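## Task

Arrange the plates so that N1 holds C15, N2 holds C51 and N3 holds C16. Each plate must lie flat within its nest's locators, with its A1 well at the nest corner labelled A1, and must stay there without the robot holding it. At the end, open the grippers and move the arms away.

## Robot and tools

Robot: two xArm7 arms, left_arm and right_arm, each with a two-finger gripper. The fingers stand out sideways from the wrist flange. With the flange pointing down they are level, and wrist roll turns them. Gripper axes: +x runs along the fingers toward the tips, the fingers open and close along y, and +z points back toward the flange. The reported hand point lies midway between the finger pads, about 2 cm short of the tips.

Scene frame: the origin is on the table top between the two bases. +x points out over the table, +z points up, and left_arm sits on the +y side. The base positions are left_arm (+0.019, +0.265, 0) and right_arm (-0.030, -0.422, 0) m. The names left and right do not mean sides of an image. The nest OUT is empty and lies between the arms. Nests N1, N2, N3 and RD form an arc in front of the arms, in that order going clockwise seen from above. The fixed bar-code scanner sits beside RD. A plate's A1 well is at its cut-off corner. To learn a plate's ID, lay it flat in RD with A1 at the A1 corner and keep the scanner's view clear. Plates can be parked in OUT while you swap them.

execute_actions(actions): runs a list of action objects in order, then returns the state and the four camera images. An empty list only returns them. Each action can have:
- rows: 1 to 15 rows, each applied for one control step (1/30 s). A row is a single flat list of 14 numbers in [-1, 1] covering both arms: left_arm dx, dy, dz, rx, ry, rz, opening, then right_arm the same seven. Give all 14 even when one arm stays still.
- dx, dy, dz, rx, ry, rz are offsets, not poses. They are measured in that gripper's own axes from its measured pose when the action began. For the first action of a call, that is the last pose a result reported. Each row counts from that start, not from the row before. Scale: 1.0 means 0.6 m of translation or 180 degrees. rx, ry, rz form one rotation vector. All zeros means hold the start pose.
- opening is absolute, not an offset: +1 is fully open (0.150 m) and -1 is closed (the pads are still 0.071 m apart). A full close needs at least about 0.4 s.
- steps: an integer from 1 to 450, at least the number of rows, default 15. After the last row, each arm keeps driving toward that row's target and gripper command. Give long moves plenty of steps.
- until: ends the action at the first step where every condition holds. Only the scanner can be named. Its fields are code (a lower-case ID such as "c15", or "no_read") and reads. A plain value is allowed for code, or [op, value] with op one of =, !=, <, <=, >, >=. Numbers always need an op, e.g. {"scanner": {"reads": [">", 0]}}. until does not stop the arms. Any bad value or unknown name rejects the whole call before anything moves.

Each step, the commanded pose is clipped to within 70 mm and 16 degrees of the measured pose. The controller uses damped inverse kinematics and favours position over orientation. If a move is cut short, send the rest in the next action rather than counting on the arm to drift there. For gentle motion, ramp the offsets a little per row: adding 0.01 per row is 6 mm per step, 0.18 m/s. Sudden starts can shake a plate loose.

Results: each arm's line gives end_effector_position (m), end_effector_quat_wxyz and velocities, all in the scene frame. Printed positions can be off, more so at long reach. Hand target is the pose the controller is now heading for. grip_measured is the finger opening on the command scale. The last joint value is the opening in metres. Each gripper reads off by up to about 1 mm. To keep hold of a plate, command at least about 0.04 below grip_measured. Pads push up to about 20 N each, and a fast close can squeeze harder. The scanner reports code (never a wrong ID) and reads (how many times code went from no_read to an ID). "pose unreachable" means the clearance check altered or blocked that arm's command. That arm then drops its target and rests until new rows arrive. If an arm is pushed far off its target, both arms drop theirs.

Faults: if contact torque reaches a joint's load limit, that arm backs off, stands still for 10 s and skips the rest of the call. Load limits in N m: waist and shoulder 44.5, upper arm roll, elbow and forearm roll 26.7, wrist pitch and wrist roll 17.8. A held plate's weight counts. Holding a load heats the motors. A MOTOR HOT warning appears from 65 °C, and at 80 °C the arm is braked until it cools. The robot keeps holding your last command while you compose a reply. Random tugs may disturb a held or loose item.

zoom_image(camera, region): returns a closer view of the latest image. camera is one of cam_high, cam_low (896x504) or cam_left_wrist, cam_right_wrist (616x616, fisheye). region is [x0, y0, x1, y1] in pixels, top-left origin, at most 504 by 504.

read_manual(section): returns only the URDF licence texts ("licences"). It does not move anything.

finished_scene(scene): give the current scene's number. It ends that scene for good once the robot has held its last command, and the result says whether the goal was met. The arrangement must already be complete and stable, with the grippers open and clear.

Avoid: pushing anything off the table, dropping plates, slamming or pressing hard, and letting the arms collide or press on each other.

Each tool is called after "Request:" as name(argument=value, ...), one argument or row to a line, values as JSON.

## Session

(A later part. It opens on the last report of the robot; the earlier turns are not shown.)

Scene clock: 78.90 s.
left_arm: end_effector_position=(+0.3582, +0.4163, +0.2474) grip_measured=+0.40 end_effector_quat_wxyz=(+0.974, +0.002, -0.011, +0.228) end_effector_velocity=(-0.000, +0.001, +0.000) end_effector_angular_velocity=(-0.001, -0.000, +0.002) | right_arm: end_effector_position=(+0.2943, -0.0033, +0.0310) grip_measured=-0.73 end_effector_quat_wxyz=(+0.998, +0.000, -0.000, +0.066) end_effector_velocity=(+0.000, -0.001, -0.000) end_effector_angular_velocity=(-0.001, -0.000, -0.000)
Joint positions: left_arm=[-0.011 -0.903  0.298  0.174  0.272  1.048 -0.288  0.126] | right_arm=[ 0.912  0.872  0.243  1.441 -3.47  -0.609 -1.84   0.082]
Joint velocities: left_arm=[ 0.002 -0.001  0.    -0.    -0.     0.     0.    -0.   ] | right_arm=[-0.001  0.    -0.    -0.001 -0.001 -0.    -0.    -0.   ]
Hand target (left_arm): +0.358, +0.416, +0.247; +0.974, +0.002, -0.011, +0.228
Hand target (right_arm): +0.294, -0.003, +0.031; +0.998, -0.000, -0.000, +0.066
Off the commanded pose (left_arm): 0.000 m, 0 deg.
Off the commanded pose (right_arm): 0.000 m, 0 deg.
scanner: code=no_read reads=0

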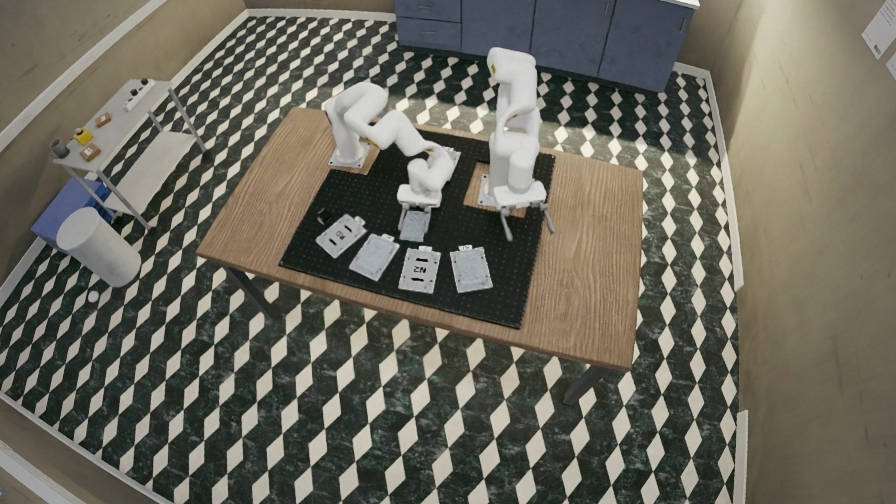

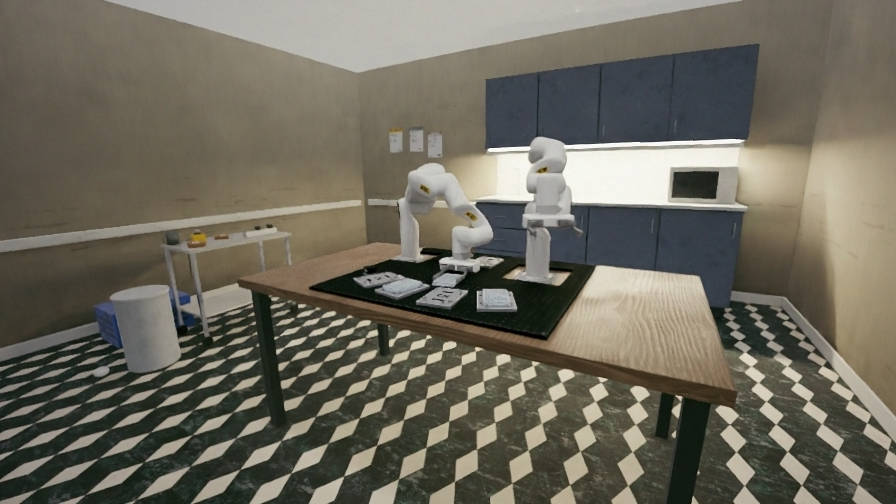

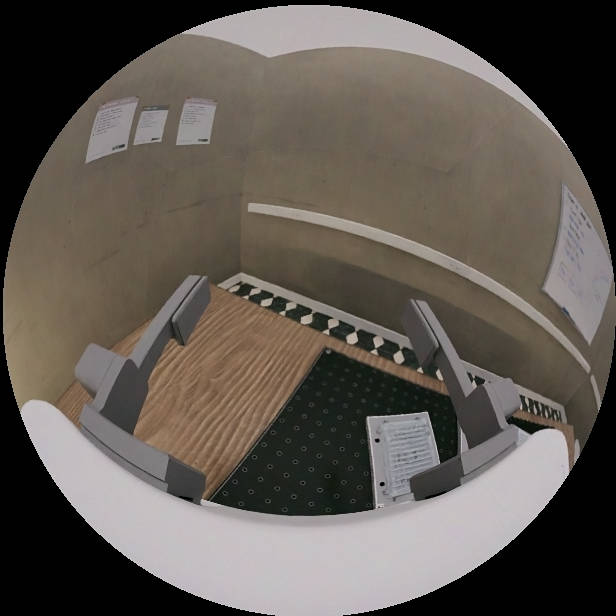

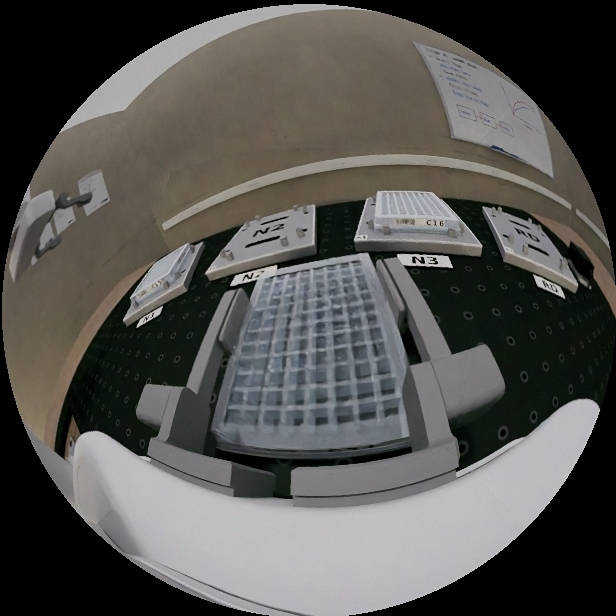

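Request:
execute_actions(
  actions=[
    {"rows": [[0,0,0,0,0,0,0.4,0,0,-0.001,0,0,0,-1],[0,0,0,0,0,0,0.4,0,0,-0.002,0,0,0,-1],[0,0,0,0,0,0,0.4,0,0,-0.003,0,0,0,-1],[0,0,0,0,0,0,0.4,0,0,-0.004,0,0,0,-1],[0,0,0,0,0,0,0.4,0,0,-0.005,0,0,0,-1]], "steps": 15},
  ],
)

Request:
zoom_image(
  camera="cam_right_wrist",
  region=[150, 240, 470, 480],
)

Scene clock: 79.63 s.
left_arm: end_effector_position=(+0.3582, +0.4163, +0.2474) grip_measured=+0.40 end_effector_quat_wxyz=(+0.974, +0.002, -0.011, +0.228) end_effector_velocity=(-0.000, +0.001, -0.001) end_effector_angular_velocity=(-0.001, +0.002, +0.002) | right_arm: end_effector_position=(+0.2945, -0.0031, +0.0286) grip_measured=-0.73 end_effector_quat_wxyz=(+0.998, +0.000, -0.001, +0.066) end_effector_velocity=(-0.000, -0.000, -0.001) end_effector_angular_velocity=(-0.000, +0.001, +0.000)
Joint positions: left_arm=[-0.011 -0.903  0.298  0.174  0.272  1.048 -0.288  0.126] | right_arm=[ 0.913  0.878  0.241  1.444 -3.472 -0.605 -1.838  0.082]
Joint velocities: left_arm=[ 0.002  0.001  0.     0.    -0.     0.001 -0.     0.   ] | right_arm=[-0.     0.001  0.    -0.001  0.     0.001 -0.001  0.   ]
Hand target (left_arm): +0.358, +0.416, +0.247; +0.974, +0.002, -0.011, +0.228
Hand target (right_arm): +0.294, -0.003, +0.028; +0.998, +0.000, -0.000, +0.066
Off the commanded pose (left_arm): 0.000 m, 0 deg.
Off the commanded pose (right_arm): 0.001 m, 0 deg.
scanner: code=no_read reads=0

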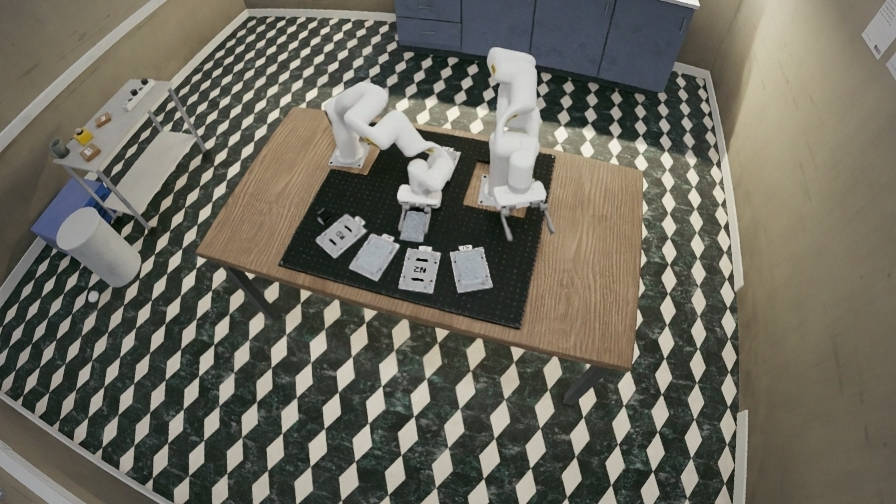

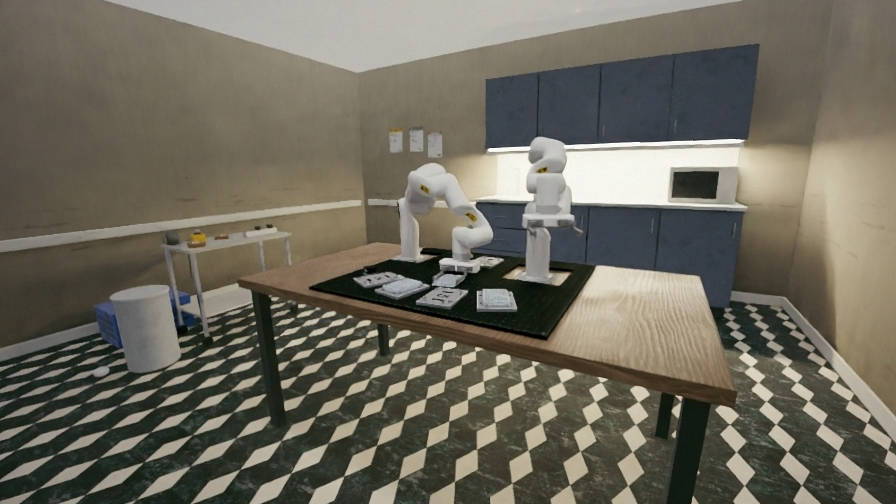

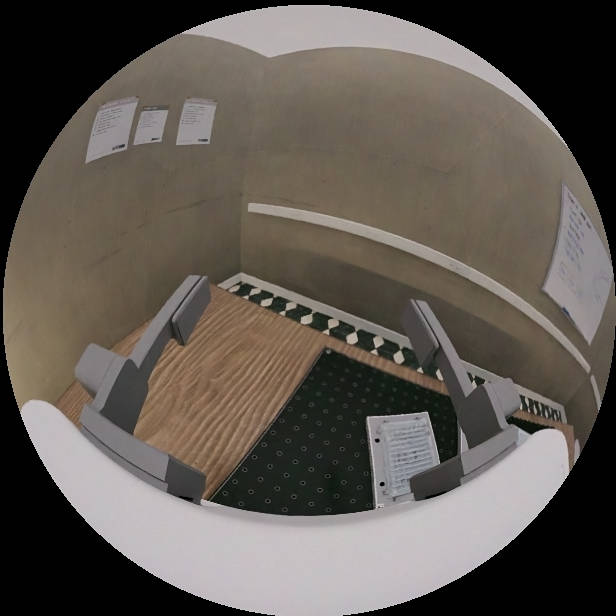

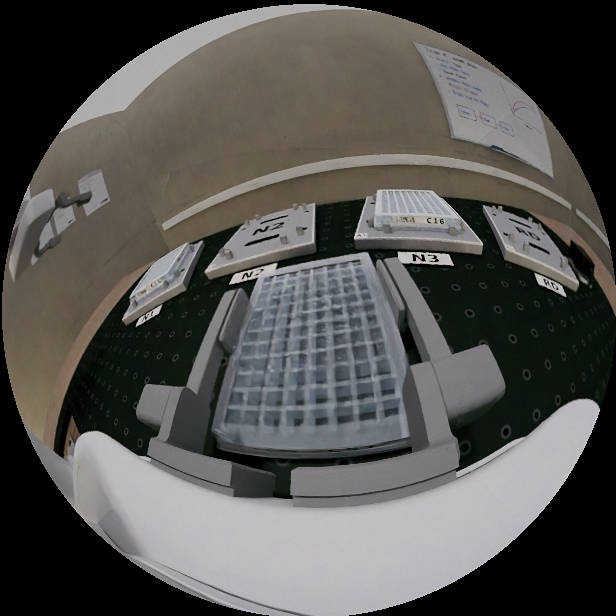

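Region (150, 240, 470, 480) of cam_right_wrist's 616x616 image, scaled by 1.575, with more detail than that image has; it fills the top 378 rows of this view, and the rest is white.

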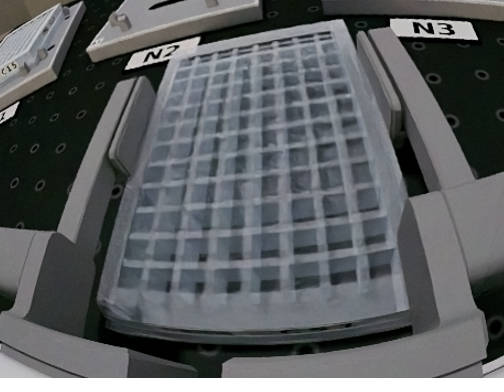

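Contact with the mat at z≈0.029. Releasing C51, parking the right arm, and turning the left gripper to match.

Request:
execute_actions(
  actions=[
    {"rows": [[0,0,0,0,0.0003,-0.004,0.4,0,0,0.001,0,0,0,-0.73],[0,0,0,0,0.0007,-0.01,0.4,0,0,0.001,0,0,0,-0.65],[0,0,0,-0.0001,0.0013,-0.019,0.4,0,0,0.001,0,0,0,-0.55],[0,0,0,-0.0002,0.002,-0.029,0.4,0,0,0.001,0,0,0,-0.4],[0,0,0,-0.0003,0.0027,-0.04,0.4,0,0,0.001,0,0,0,-0.2],[0,0,0,-0.0004,0.0035,-0.051,0.4,0,0,0.001,0,0,0,0.0],[0,0,0,-0.0005,0.0042,-0.062,0.4,0,0,0.001,0,0,0,0.2],[0,0,0,-0.0006,0.005,-0.073,0.4,0,0,0.001,0,0,0,0.4],[0,0,0,-0.0006,0.0057,-0.083,0.4,0,0,0.001,0,0,0,0.4],[0,0,0,-0.0007,0.0063,-0.092,0.4,0,0,0.001,0,0,0,0.4],[0,0,0,-0.0008,0.0067,-0.099,0.4,0,0,0.001,0,0,0,0.4],[0,0,0,-0.0008,0.0071,-0.1042,0.4,0,0,0.001,0,0,0,0.4]], "steps": 18},
    {"rows": [[0,0,0,0,0,0,0.4,0,0,0.005,0,0,0,0.4],[0,0,0,0,0,0,0.4,0,0,0.013,0,0,0,0.4],[0,0,0,0,0,0,0.4,0,0,0.025,0,0,0,0.4],[0,0,0,0,0,0,0.4,0,-0.003,0.04,0,0,0,0.4],[0,0,0,0,0,0,0.4,0,-0.01,0.057,0,0,0,0.4],[0,0,0,0,0,0,0.4,0,-0.025,0.075,0,0,0,0.4],[0,0,0,0,0,0,0.4,0,-0.047,0.093,0,0,0,0.4],[0,0,0,0,0,0,0.4,0,-0.075,0.11,0,0,0,0.4],[0,0,0,0,0,0,0.4,0,-0.105,0.127,0,0,0,0.4],[0,0,0,0,0,0,0.4,0,-0.135,0.144,0,0,0,0.4],[0,0,0,0,0,0,0.4,0,-0.165,0.16,0,0,0,0.4],[0,0,0,0,0,0,0.4,0,-0.195,0.175,0,0,0,0.4],[0,0,0,0,0,0,0.4,0,-0.225,0.19,0,0,0,0.4],[0,0,0,0,0,0,0.4,0,-0.255,0.2,0,0,0,0.4],[0,0,0,0,0,0,0.4,0,-0.285,0.21,0,0,0,0.4]], "steps": 15},
    {"rows": [[0,0,0,0,0,0,0.4,0,-0.08,0.02,0,0,0,0.4],[0,0,0,0,0,0,0.4,0,-0.11,0.03,0,0,0,0.4],[0,0,0,0,0,0,0.4,0,-0.14,0.04,0,0,0,0.4],[0,0,0,0,0,0,0.4,0,-0.165,0.05,0,0,0,0.4],[0,0,0,0,0,0,0.4,0,-0.188,0.057,0,0,0,0.4],[0,0,0,0,0,0,0.4,0,-0.207,0.063,0,0,0,0.4],[0,0,0,0,0,0,0.4,0,-0.222,0.067,0,0,0,0.4],[0,0,0,0,0,0,0.4,0,-0.233,0.07,0,0,0,0.4],[0,0,0,0,0,0,0.4,0,-0.24,0.07,0,0,0,0.4]], "steps": 20},
  ],
)

Scene clock: 82.17 s.
left_arm: end_effector_position=(+0.3581, +0.4160, +0.2475) grip_measured=+0.40 end_effector_quat_wxyz=(+0.998, -0.000, -0.000, +0.068) end_effector_velocity=(+0.000, +0.000, +0.000) end_effector_angular_velocity=(-0.000, -0.001, +0.001) | right_arm: end_effector_position=(+0.3239, -0.2387, +0.1601) grip_measured=+0.40 end_effector_quat_wxyz=(+0.998, -0.013, -0.008, +0.053) end_effector_velocity=(-0.002, -0.001, -0.002) end_effector_angular_velocity=(+0.005, +0.019, +0.013)
Joint positions: left_arm=[ 0.007 -0.893  0.48   0.227  0.416  1.097  0.116  0.126] | right_arm=[ 0.404  0.137  0.235  0.704 -3.255 -0.578 -2.424  0.126]
Joint velocities: left_arm=[ 0.    -0.     0.     0.    -0.001  0.     0.     0.   ] | right_arm=[-0.024 -0.006  0.005 -0.005  0.033 -0.01  -0.06   0.   ]
Hand target (left_arm): +0.358, +0.416, +0.248; +0.998, -0.000, -0.000, +0.068
Hand target (right_arm): +0.324, -0.239, +0.160; +0.998, -0.013, -0.007, +0.053
Off the commanded pose (left_arm): 0.000 m, 0 deg.
Off the commanded pose (right_arm): 0.001 m, 0 deg.
scanner: code=no_read reads=0

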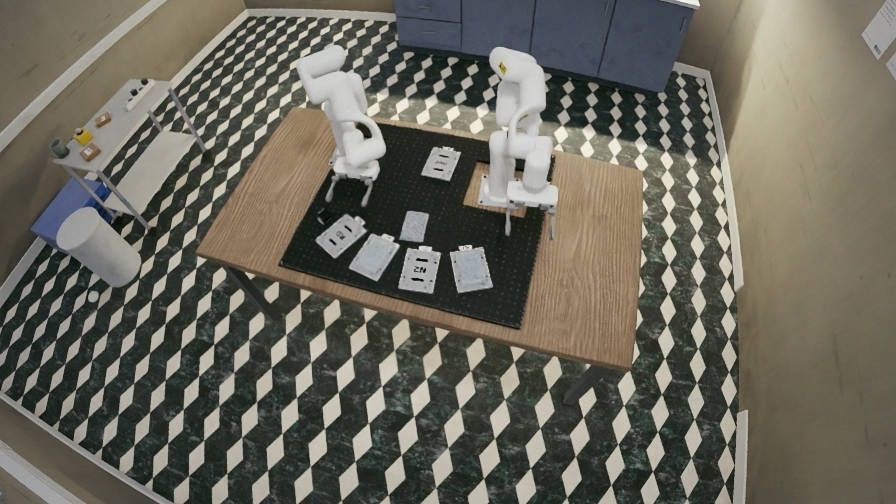

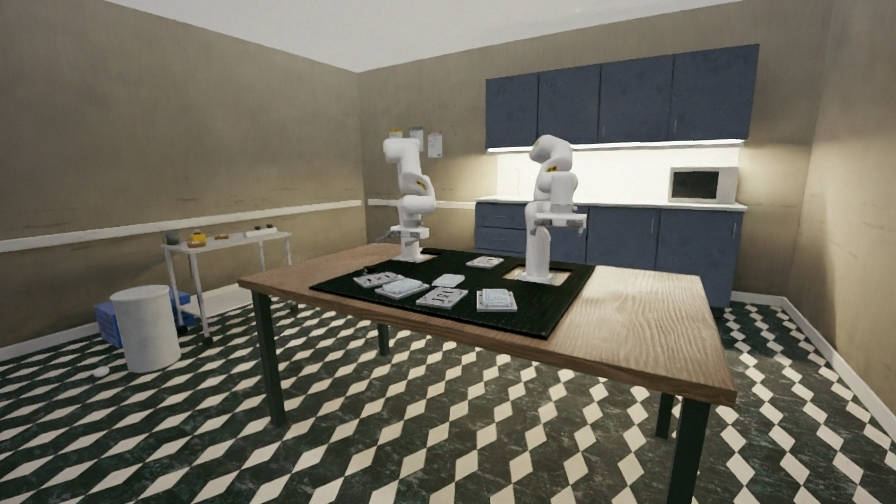

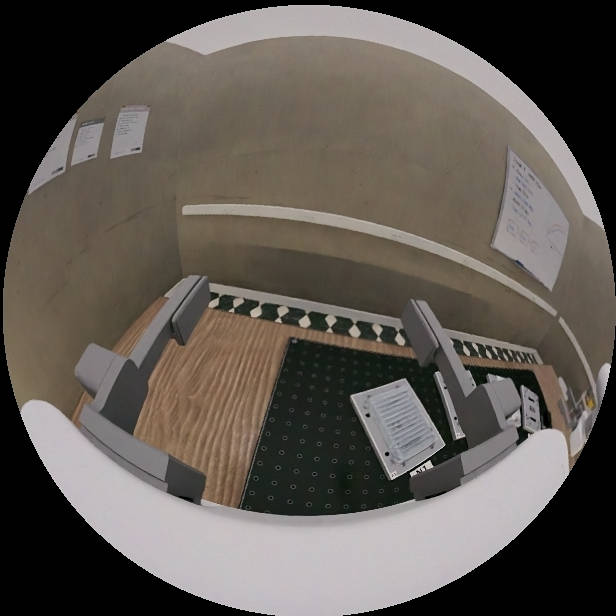

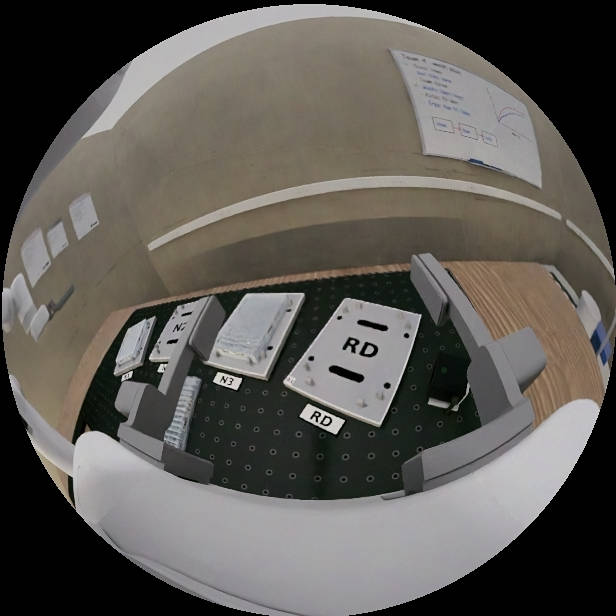

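Request:
execute_actions(
  actions=[
    {"rows": [[0.004,-0.0092,-0.0029,0,0,0,0.4,0,-0.0026,0.0024,0,0,0,0.4],[0.01,-0.0229,-0.0073,0,0,0,0.4,0,-0.0065,0.006,0,0,0,0.4],[0.02,-0.0458,-0.0146,0,0,0,0.4,0,-0.013,0.012,0,0,0,0.4],[0.032,-0.0732,-0.0233,0,0,0,0.4,0,-0.021,0.019,0,0,0,0.4],[0.045,-0.1053,-0.0335,0,0,0,0.4,0,-0.03,0.028,0,0,0,0.4],[0.057,-0.1419,-0.0452,0,0,0,0.4,0,-0.04,0.037,0,0,0,0.4],[0.066,-0.1831,-0.0583,0,0,0,0.4,0,-0.052,0.048,0,0,0,0.4],[0.072,-0.2289,-0.0729,0,0,0,0.4,0,-0.065,0.06,0,0,0,0.4],[0.0752,-0.2746,-0.0875,0,0,0,0.4,0,-0.078,0.072,0,0,0,0.4],[0.0752,-0.3158,-0.1006,0,0,0,0.4,0,-0.09,0.083,0,0,0,0.4],[0.0752,-0.3524,-0.1123,0,0,0,0.4,0,-0.1,0.092,0,0,0,0.4],[0.0752,-0.389,-0.1239,0,0,0,0.4,0,-0.11,0.102,0,0,0,0.4],[0.0752,-0.4211,-0.1341,0,0,0,0.4,0,-0.12,0.11,0,0,0,0.4],[0.0752,-0.444,-0.1414,0,0,0,0.4,0,-0.126,0.116,0,0,0,0.4],[0.0752,-0.4577,-0.1458,0,0,0,0.4,0,-0.13,0.12,0,0,0,0.4]], "steps": 30},
  ],
)

Scene clock: 83.63 s.
left_arm: end_effector_position=(+0.4396, +0.1531, +0.1604) grip_measured=+0.40 end_effector_quat_wxyz=(+0.998, +0.001, +0.001, +0.068) end_effector_velocity=(+0.020, -0.005, +0.001) end_effector_angular_velocity=(+0.024, -0.048, +0.024) | right_arm: end_effector_position=(+0.3306, -0.3143, +0.2339) grip_measured=+0.40 end_effector_quat_wxyz=(+0.998, -0.013, -0.007, +0.054) end_effector_velocity=(+0.001, -0.002, +0.001) end_effector_angular_velocity=(+0.000, -0.002, -0.004)
Joint positions: left_arm=[-0.559 -0.214 -0.022  0.313 -0.008  0.53  -0.582  0.126] | right_arm=[ 0.244 -0.148  0.087  0.643 -3.165 -0.787 -2.809  0.126]
Joint velocities: left_arm=[ 0.032  0.093 -0.031  0.052  0.074 -0.075 -0.087 -0.   ] | right_arm=[-0.003 -0.003 -0.003  0.001 -0.001 -0.001 -0.001 -0.   ]
Hand target (left_arm): +0.441, +0.152, +0.161; +0.998, +0.002, -0.000, +0.068
Hand target (right_arm): +0.331, -0.315, +0.234; +0.998, -0.013, -0.007, +0.053
Off the commanded pose (left_arm): 0.003 m, 0 deg.
Off the commanded pose (right_arm): 0.001 m, 0 deg.
scanner: code=no_read reads=0

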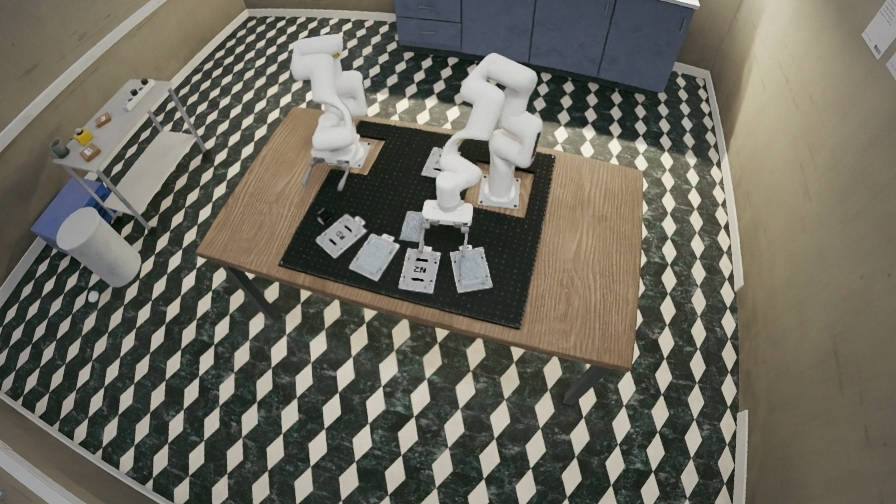

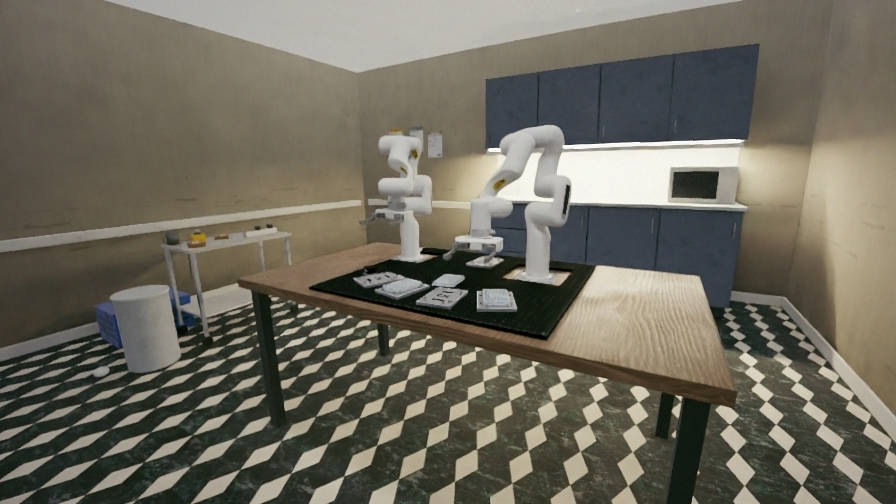

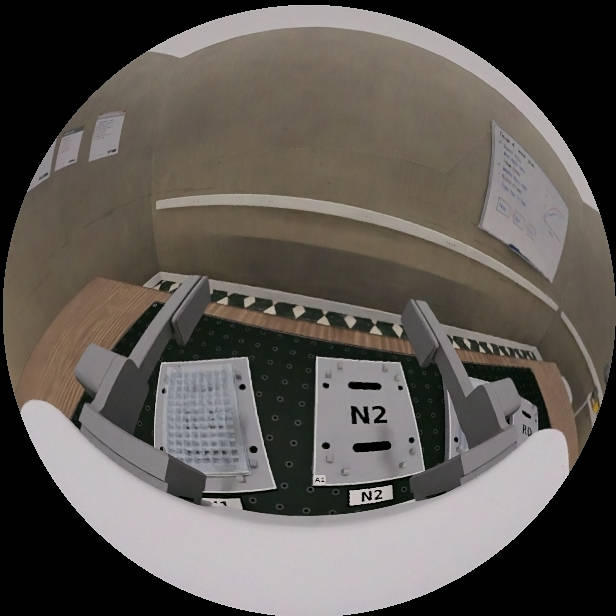

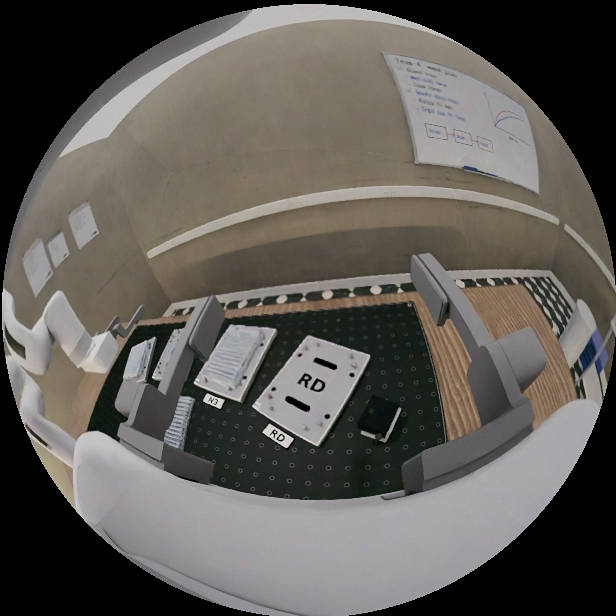

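Request:
execute_actions(
  actions=[
    {"rows": [[-0.0057,-0.0045,-0.0033,0,0,0,0.4,0,0,0,0,0,0,0.4],[-0.0142,-0.0113,-0.0084,0,0,0,0.4,0,0,0,0,0,0,0.4],[-0.0284,-0.0227,-0.0167,0,0,0,0.4,0,0,0,0,0,0,0.4],[-0.0454,-0.0362,-0.0268,0,0,0,0.4,0,0,0,0,0,0,0.4],[-0.0652,-0.0521,-0.0385,0,0,0,0.4,0,0,0,0,0,0,0.4],[-0.0879,-0.0702,-0.0519,0,0,0,0.4,0,0,0,0,0,0,0.4],[-0.1134,-0.0906,-0.0669,0,0,0,0.4,0,0,0,0,0,0,0.4],[-0.1418,-0.1133,-0.0837,0,0,0,0.4,0,0,0,0,0,0,0.4],[-0.1701,-0.1359,-0.1004,0,0,0,0.4,0,0,0,0,0,0,0.4],[-0.1956,-0.1563,-0.1154,0,0,0,0.4,0,0,0,0,0,0,0.4],[-0.2183,-0.1744,-0.1288,0,0,0,0.4,0,0,0,0,0,0,0.4],[-0.241,-0.1925,-0.1422,0,0,0,0.4,0,0,0,0,0,0,0.4],[-0.2608,-0.2084,-0.1539,0,0,0,0.4,0,0,0,0,0,0,0.4],[-0.275,-0.2197,-0.1623,0,0,0,0.4,0,0,0,0,0,0,0.4],[-0.2835,-0.2265,-0.1673,0,0,0,0.4,0,0,0,0,0,0,0.4]], "steps": 35},
  ],
)

Scene clock: 85.23 s.
left_arm: end_effector_position=(+0.2908, -0.0041, +0.0608) grip_measured=+0.40 end_effector_quat_wxyz=(+0.998, +0.002, +0.001, +0.068) end_effector_velocity=(+0.001, +0.000, -0.000) end_effector_angular_velocity=(+0.005, -0.020, +0.008) | right_arm: end_effector_position=(+0.3306, -0.3143, +0.2339) grip_measured=+0.40 end_effector_quat_wxyz=(+0.998, -0.013, -0.007, +0.054) end_effector_velocity=(-0.000, +0.000, -0.000) end_effector_angular_velocity=(-0.000, +0.001, +0.001)
Joint positions: left_arm=[-1.18   0.247 -0.075  0.367  0.149  0.126 -1.41   0.126] | right_arm=[ 0.244 -0.148  0.087  0.643 -3.165 -0.787 -2.809  0.126]
Joint velocities: left_arm=[-0.07   0.017  0.073  0.006  0.05  -0.015 -0.056 -0.   ] | right_arm=[-0.001  0.     0.    -0.     0.    -0.001 -0.002  0.   ]
Hand target (left_arm): +0.291, -0.004, +0.061; +0.998, +0.002, -0.000, +0.068
Hand target (right_arm): +0.331, -0.314, +0.234; +0.998, -0.013, -0.007, +0.054
Off the commanded pose (left_arm): 0.002 m, 0 deg.
Off the commanded pose (right_arm): 0.000 m, 0 deg.
scanner: code=no_read reads=0

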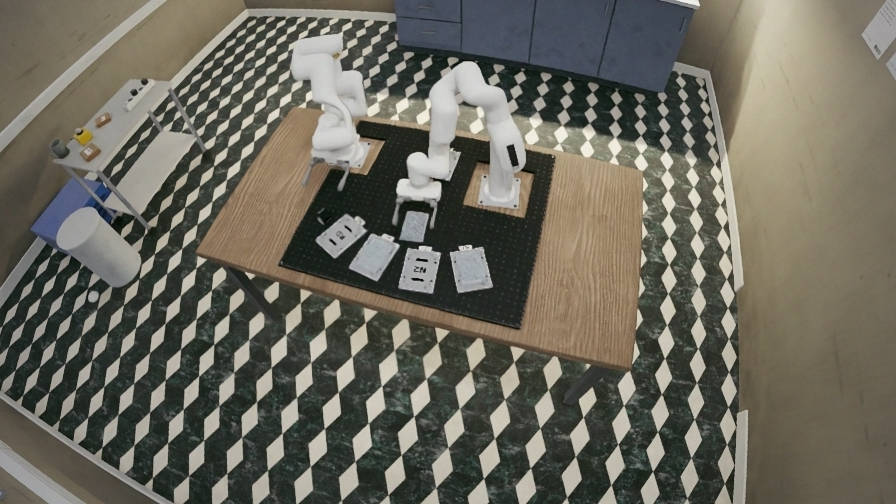

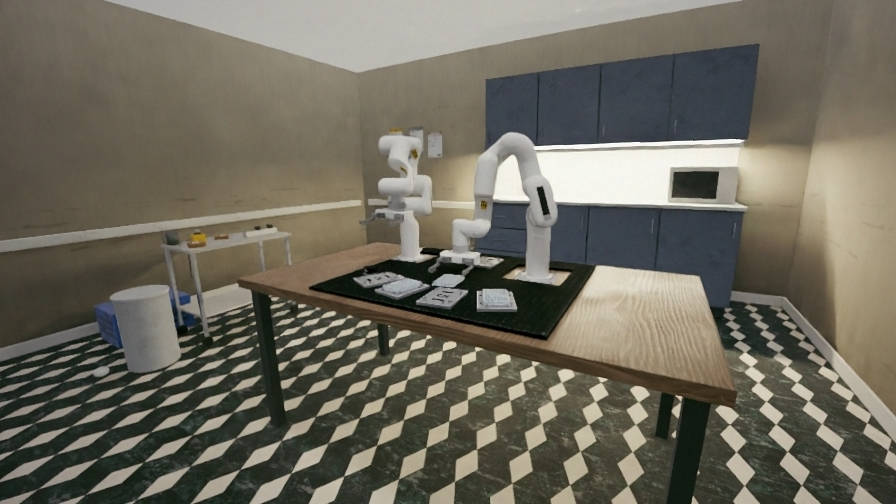

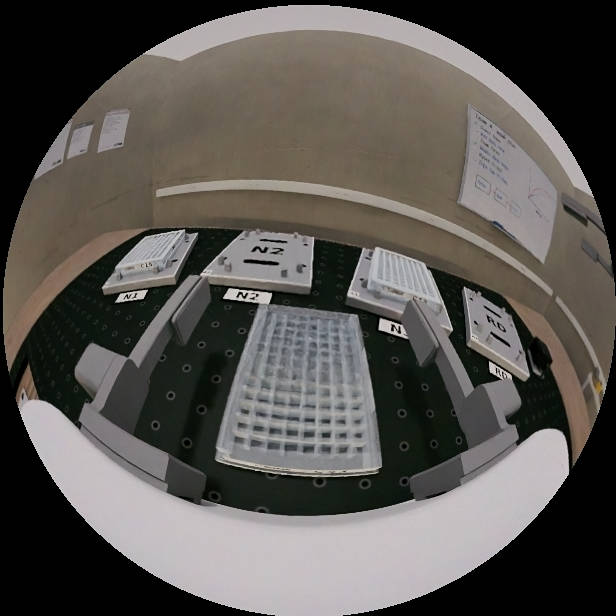

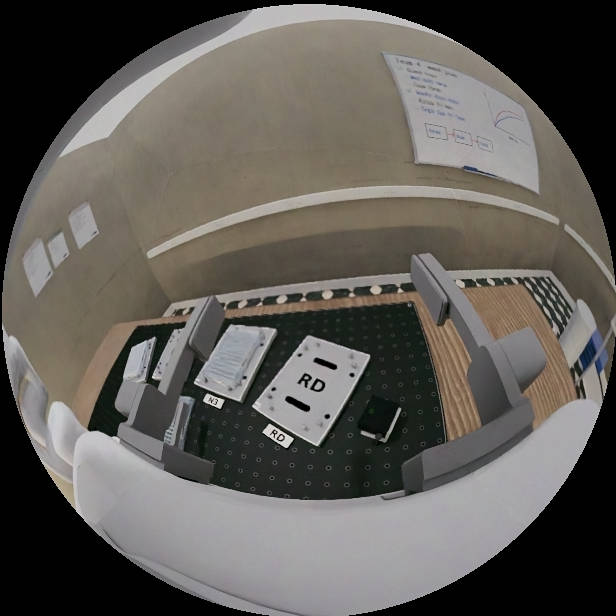

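Request:
execute_actions(
  actions=[
    {"rows": [[0,0,-0.002,0,0,0,0.4,0,0,0,0,0,0,0.4],[0,0,-0.005,0,0,0,0.4,0,0,0,0,0,0,0.4],[0,0,-0.01,0,0,0,0.4,0,0,0,0,0,0,0.4],[0,0,-0.016,0,0,0,0.4,0,0,0,0,0,0,0.4],[0,0,-0.022,0,0,0,0.4,0,0,0,0,0,0,0.4],[0,0,-0.028,0,0,0,0.3,0,0,0,0,0,0,0.4],[0,0,-0.034,0,0,0,0.2,0,0,0,0,0,0,0.4],[0,0,-0.039,0,0,0,0.1,0,0,0,0,0,0,0.4],[0,0,-0.043,0,0,0,0.0,0,0,0,0,0,0,0.4],[0,0,-0.047,0,0,0,-0.1,0,0,0,0,0,0,0.4],[0,0,-0.05,0,0,0,-0.2,0,0,0,0,0,0,0.4],[0,0,-0.0523,0,0,0,-0.3,0,0,0,0,0,0,0.4]], "steps": 25},
  ],
)

Request:
zoom_image(
  camera="cam_left_wrist",
  region=[150, 260, 470, 500],
)

Scene clock: 86.30 s.
left_arm: end_effector_position=(+0.2909, -0.0041, +0.0296) grip_measured=-0.30 end_effector_quat_wxyz=(+0.998, +0.002, +0.001, +0.068) end_effector_velocity=(+0.000, +0.001, -0.001) end_effector_angular_velocity=(+0.002, +0.001, +0.001) | right_arm: end_effector_position=(+0.3306, -0.3143, +0.2339) grip_measured=+0.40 end_effector_quat_wxyz=(+0.998, -0.013, -0.007, +0.054) end_effector_velocity=(-0.000, +0.000, -0.000) end_effector_angular_velocity=(+0.000, +0.000, +0.001)
Joint positions: left_arm=[-1.241  0.389 -0.007  0.4    0.182  0.015 -1.439  0.099] | right_arm=[ 0.244 -0.148  0.087  0.643 -3.165 -0.787 -2.809  0.126]
Joint velocities: left_arm=[ 0.001  0.002  0.001 -0.     0.    -0.     0.     0.   ] | right_arm=[-0.    -0.    -0.    -0.     0.     0.    -0.002  0.   ]
Hand target (left_arm): +0.291, -0.004, +0.029; +0.998, +0.002, +0.001, +0.068
Hand target (right_arm): +0.331, -0.314, +0.234; +0.998, -0.013, -0.007, +0.054
Off the commanded pose (left_arm): 0.000 m, 0 deg.
Off the commanded pose (right_arm): 0.000 m, 0 deg.
scanner: code=no_read reads=0

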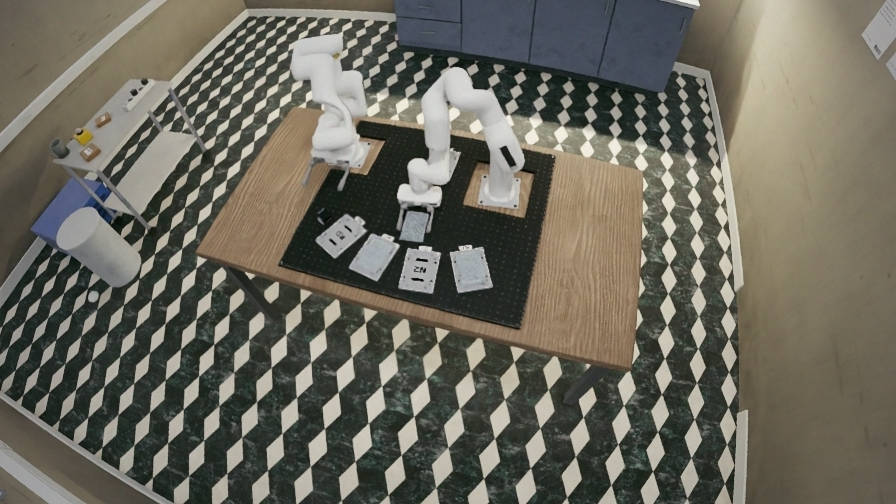

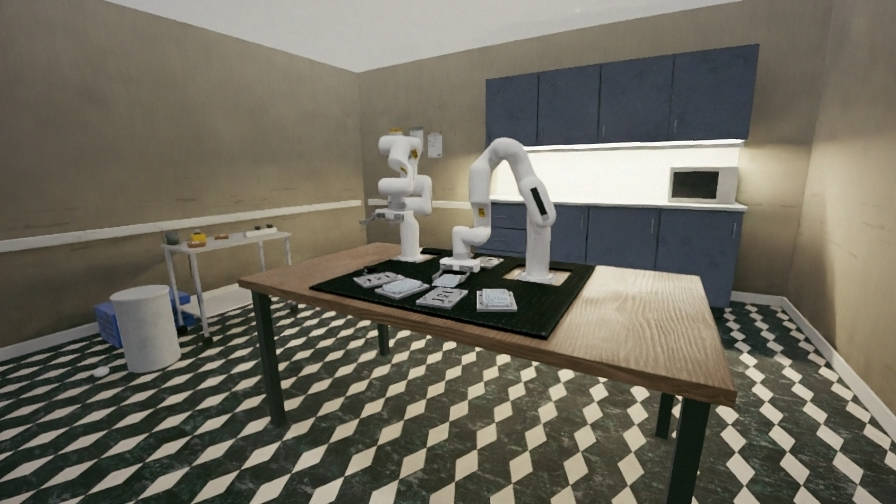

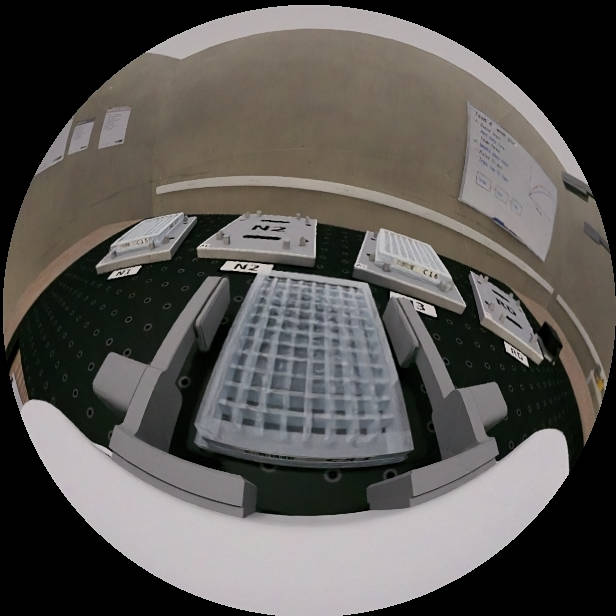

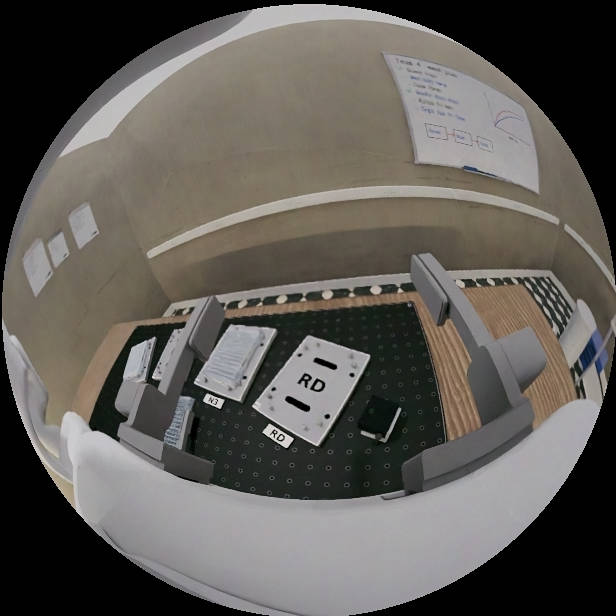

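Region (150, 260, 470, 500) of cam_left_wrist's 616x616 image, scaled by 1.575, with more detail than that image has; it fills the top 378 rows of this view, and the rest is white.

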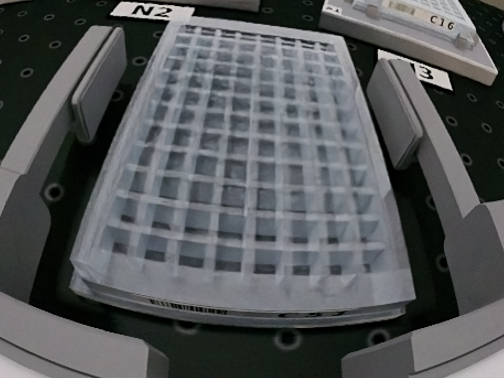

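Request:
execute_actions(
  actions=[
    {"rows": [[0.001,0,0,0,0,0,-0.3,0,0,0,0,0,0,0.4],[0.002,0,0,0,0,0,-0.3,0,0,0,0,0,0,0.4],[0.003,0,0,0,0,0,-0.35,0,0,0,0,0,0,0.4],[0.0036,0,0,0,0,0,-0.4,0,0,0,0,0,0,0.4],[0.0036,0,0,0,0,0,-0.46,0,0,0,0,0,0,0.4],[0.0036,0,0,0,0,0,-0.52,0,0,0,0,0,0,0.4],[0.0036,0,0,0,0,0,-0.58,0,0,0,0,0,0,0.4],[0.0036,0,0,0,0,0,-0.63,0,0,0,0,0,0,0.4],[0.0036,0,0,0,0,0,-0.68,0,0,0,0,0,0,0.4],[0.0036,0,0,0,0,0,-0.72,0,0,0,0,0,0,0.4],[0.0036,0,0,0,0,0,-0.76,0,0,0,0,0,0,0.4],[0.0036,0,0,0,0,0,-0.82,0,0,0,0,0,0,0.4],[0.0036,0,0,0,0,0,-0.9,0,0,0,0,0,0,0.4],[0.0036,0,0,0,0,0,-1,0,0,0,0,0,0,0.4]], "steps": 25},
  ],
)

Request:
zoom_image(
  camera="cam_left_wrist",
  region=[150, 260, 470, 500],
)

Scene clock: 87.47 s.
left_arm: end_effector_position=(+0.2930, -0.0039, +0.0296) grip_measured=-0.71 end_effector_quat_wxyz=(+0.998, +0.002, +0.001, +0.068) end_effector_velocity=(-0.000, +0.000, -0.000) end_effector_angular_velocity=(+0.000, +0.000, -0.000) | right_arm: end_effector_position=(+0.3306, -0.3143, +0.2339) grip_measured=+0.40 end_effector_quat_wxyz=(+0.998, -0.013, -0.007, +0.054) end_effector_velocity=(+0.000, -0.000, +0.000) end_effector_angular_velocity=(-0.001, -0.001, +0.001)
Joint positions: left_arm=[-1.234  0.39  -0.007  0.402  0.184  0.016 -1.433  0.082] | right_arm=[ 0.244 -0.148  0.087  0.643 -3.165 -0.787 -2.809  0.126]
Joint velocities: left_arm=[ 0.  0. -0. -0.  0. -0. -0.  0.] | right_arm=[-0.     0.     0.     0.    -0.002  0.     0.     0.   ]
Hand target (left_arm): +0.293, -0.004, +0.030; +0.998, +0.002, +0.001, +0.068
Hand target (right_arm): +0.331, -0.314, +0.234; +0.998, -0.013, -0.007, +0.054
Off the commanded pose (left_arm): 0.000 m, 0 deg.
Off the commanded pose (right_arm): 0.000 m, 0 deg.
scanner: code=no_read reads=0

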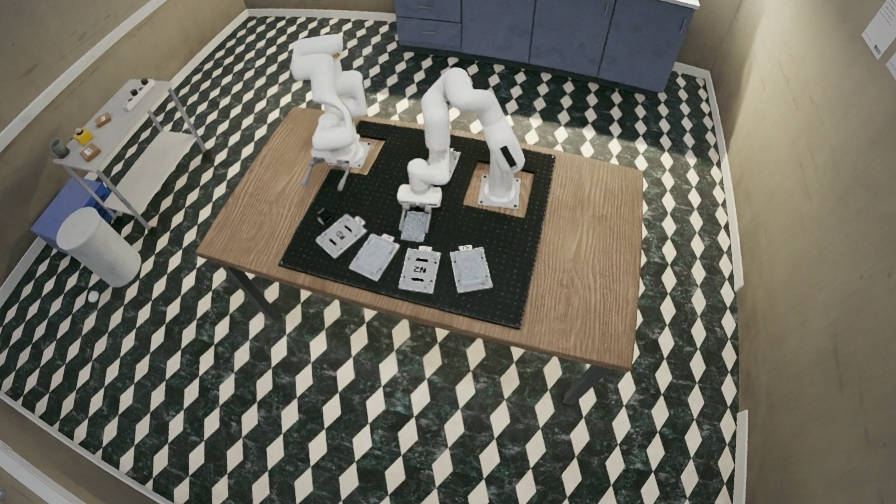

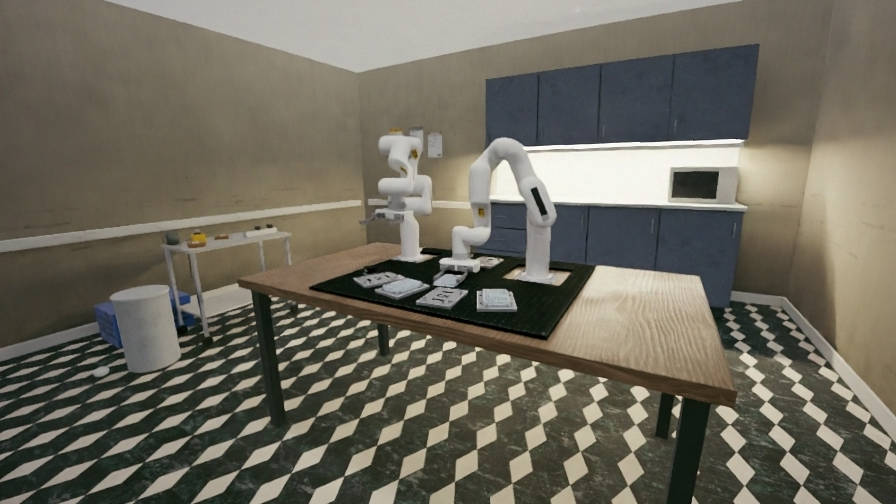

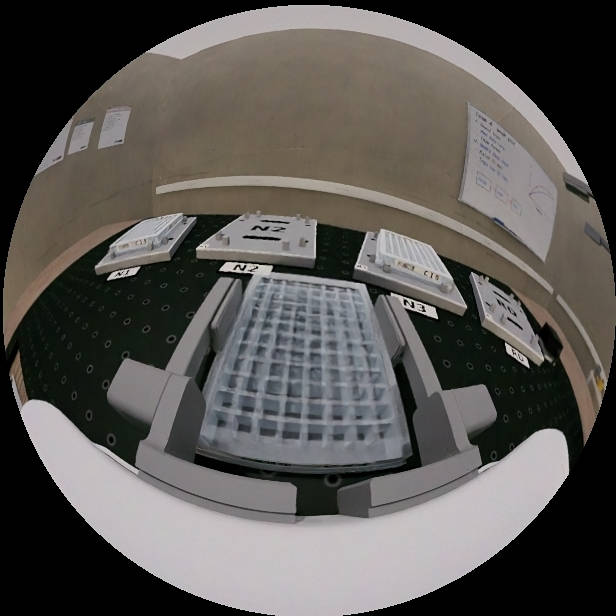

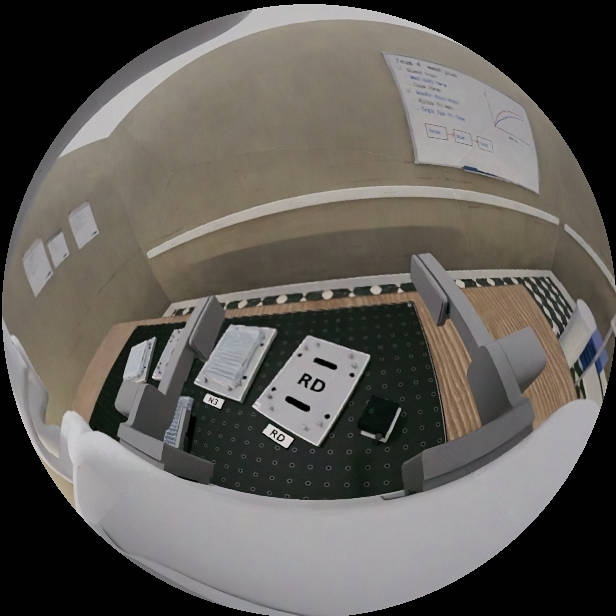

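Region (150, 260, 470, 500) of cam_left_wrist's 616x616 image, scaled by 1.575, with more detail than that image has; it fills the top 378 rows of this view, and the rest is white.

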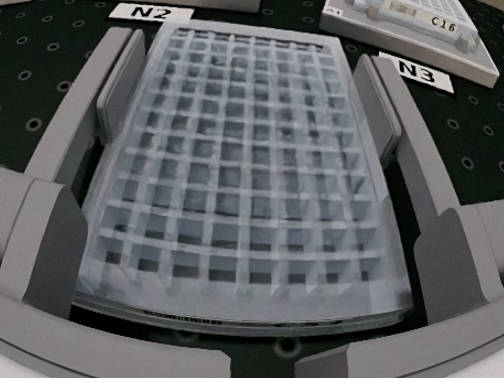

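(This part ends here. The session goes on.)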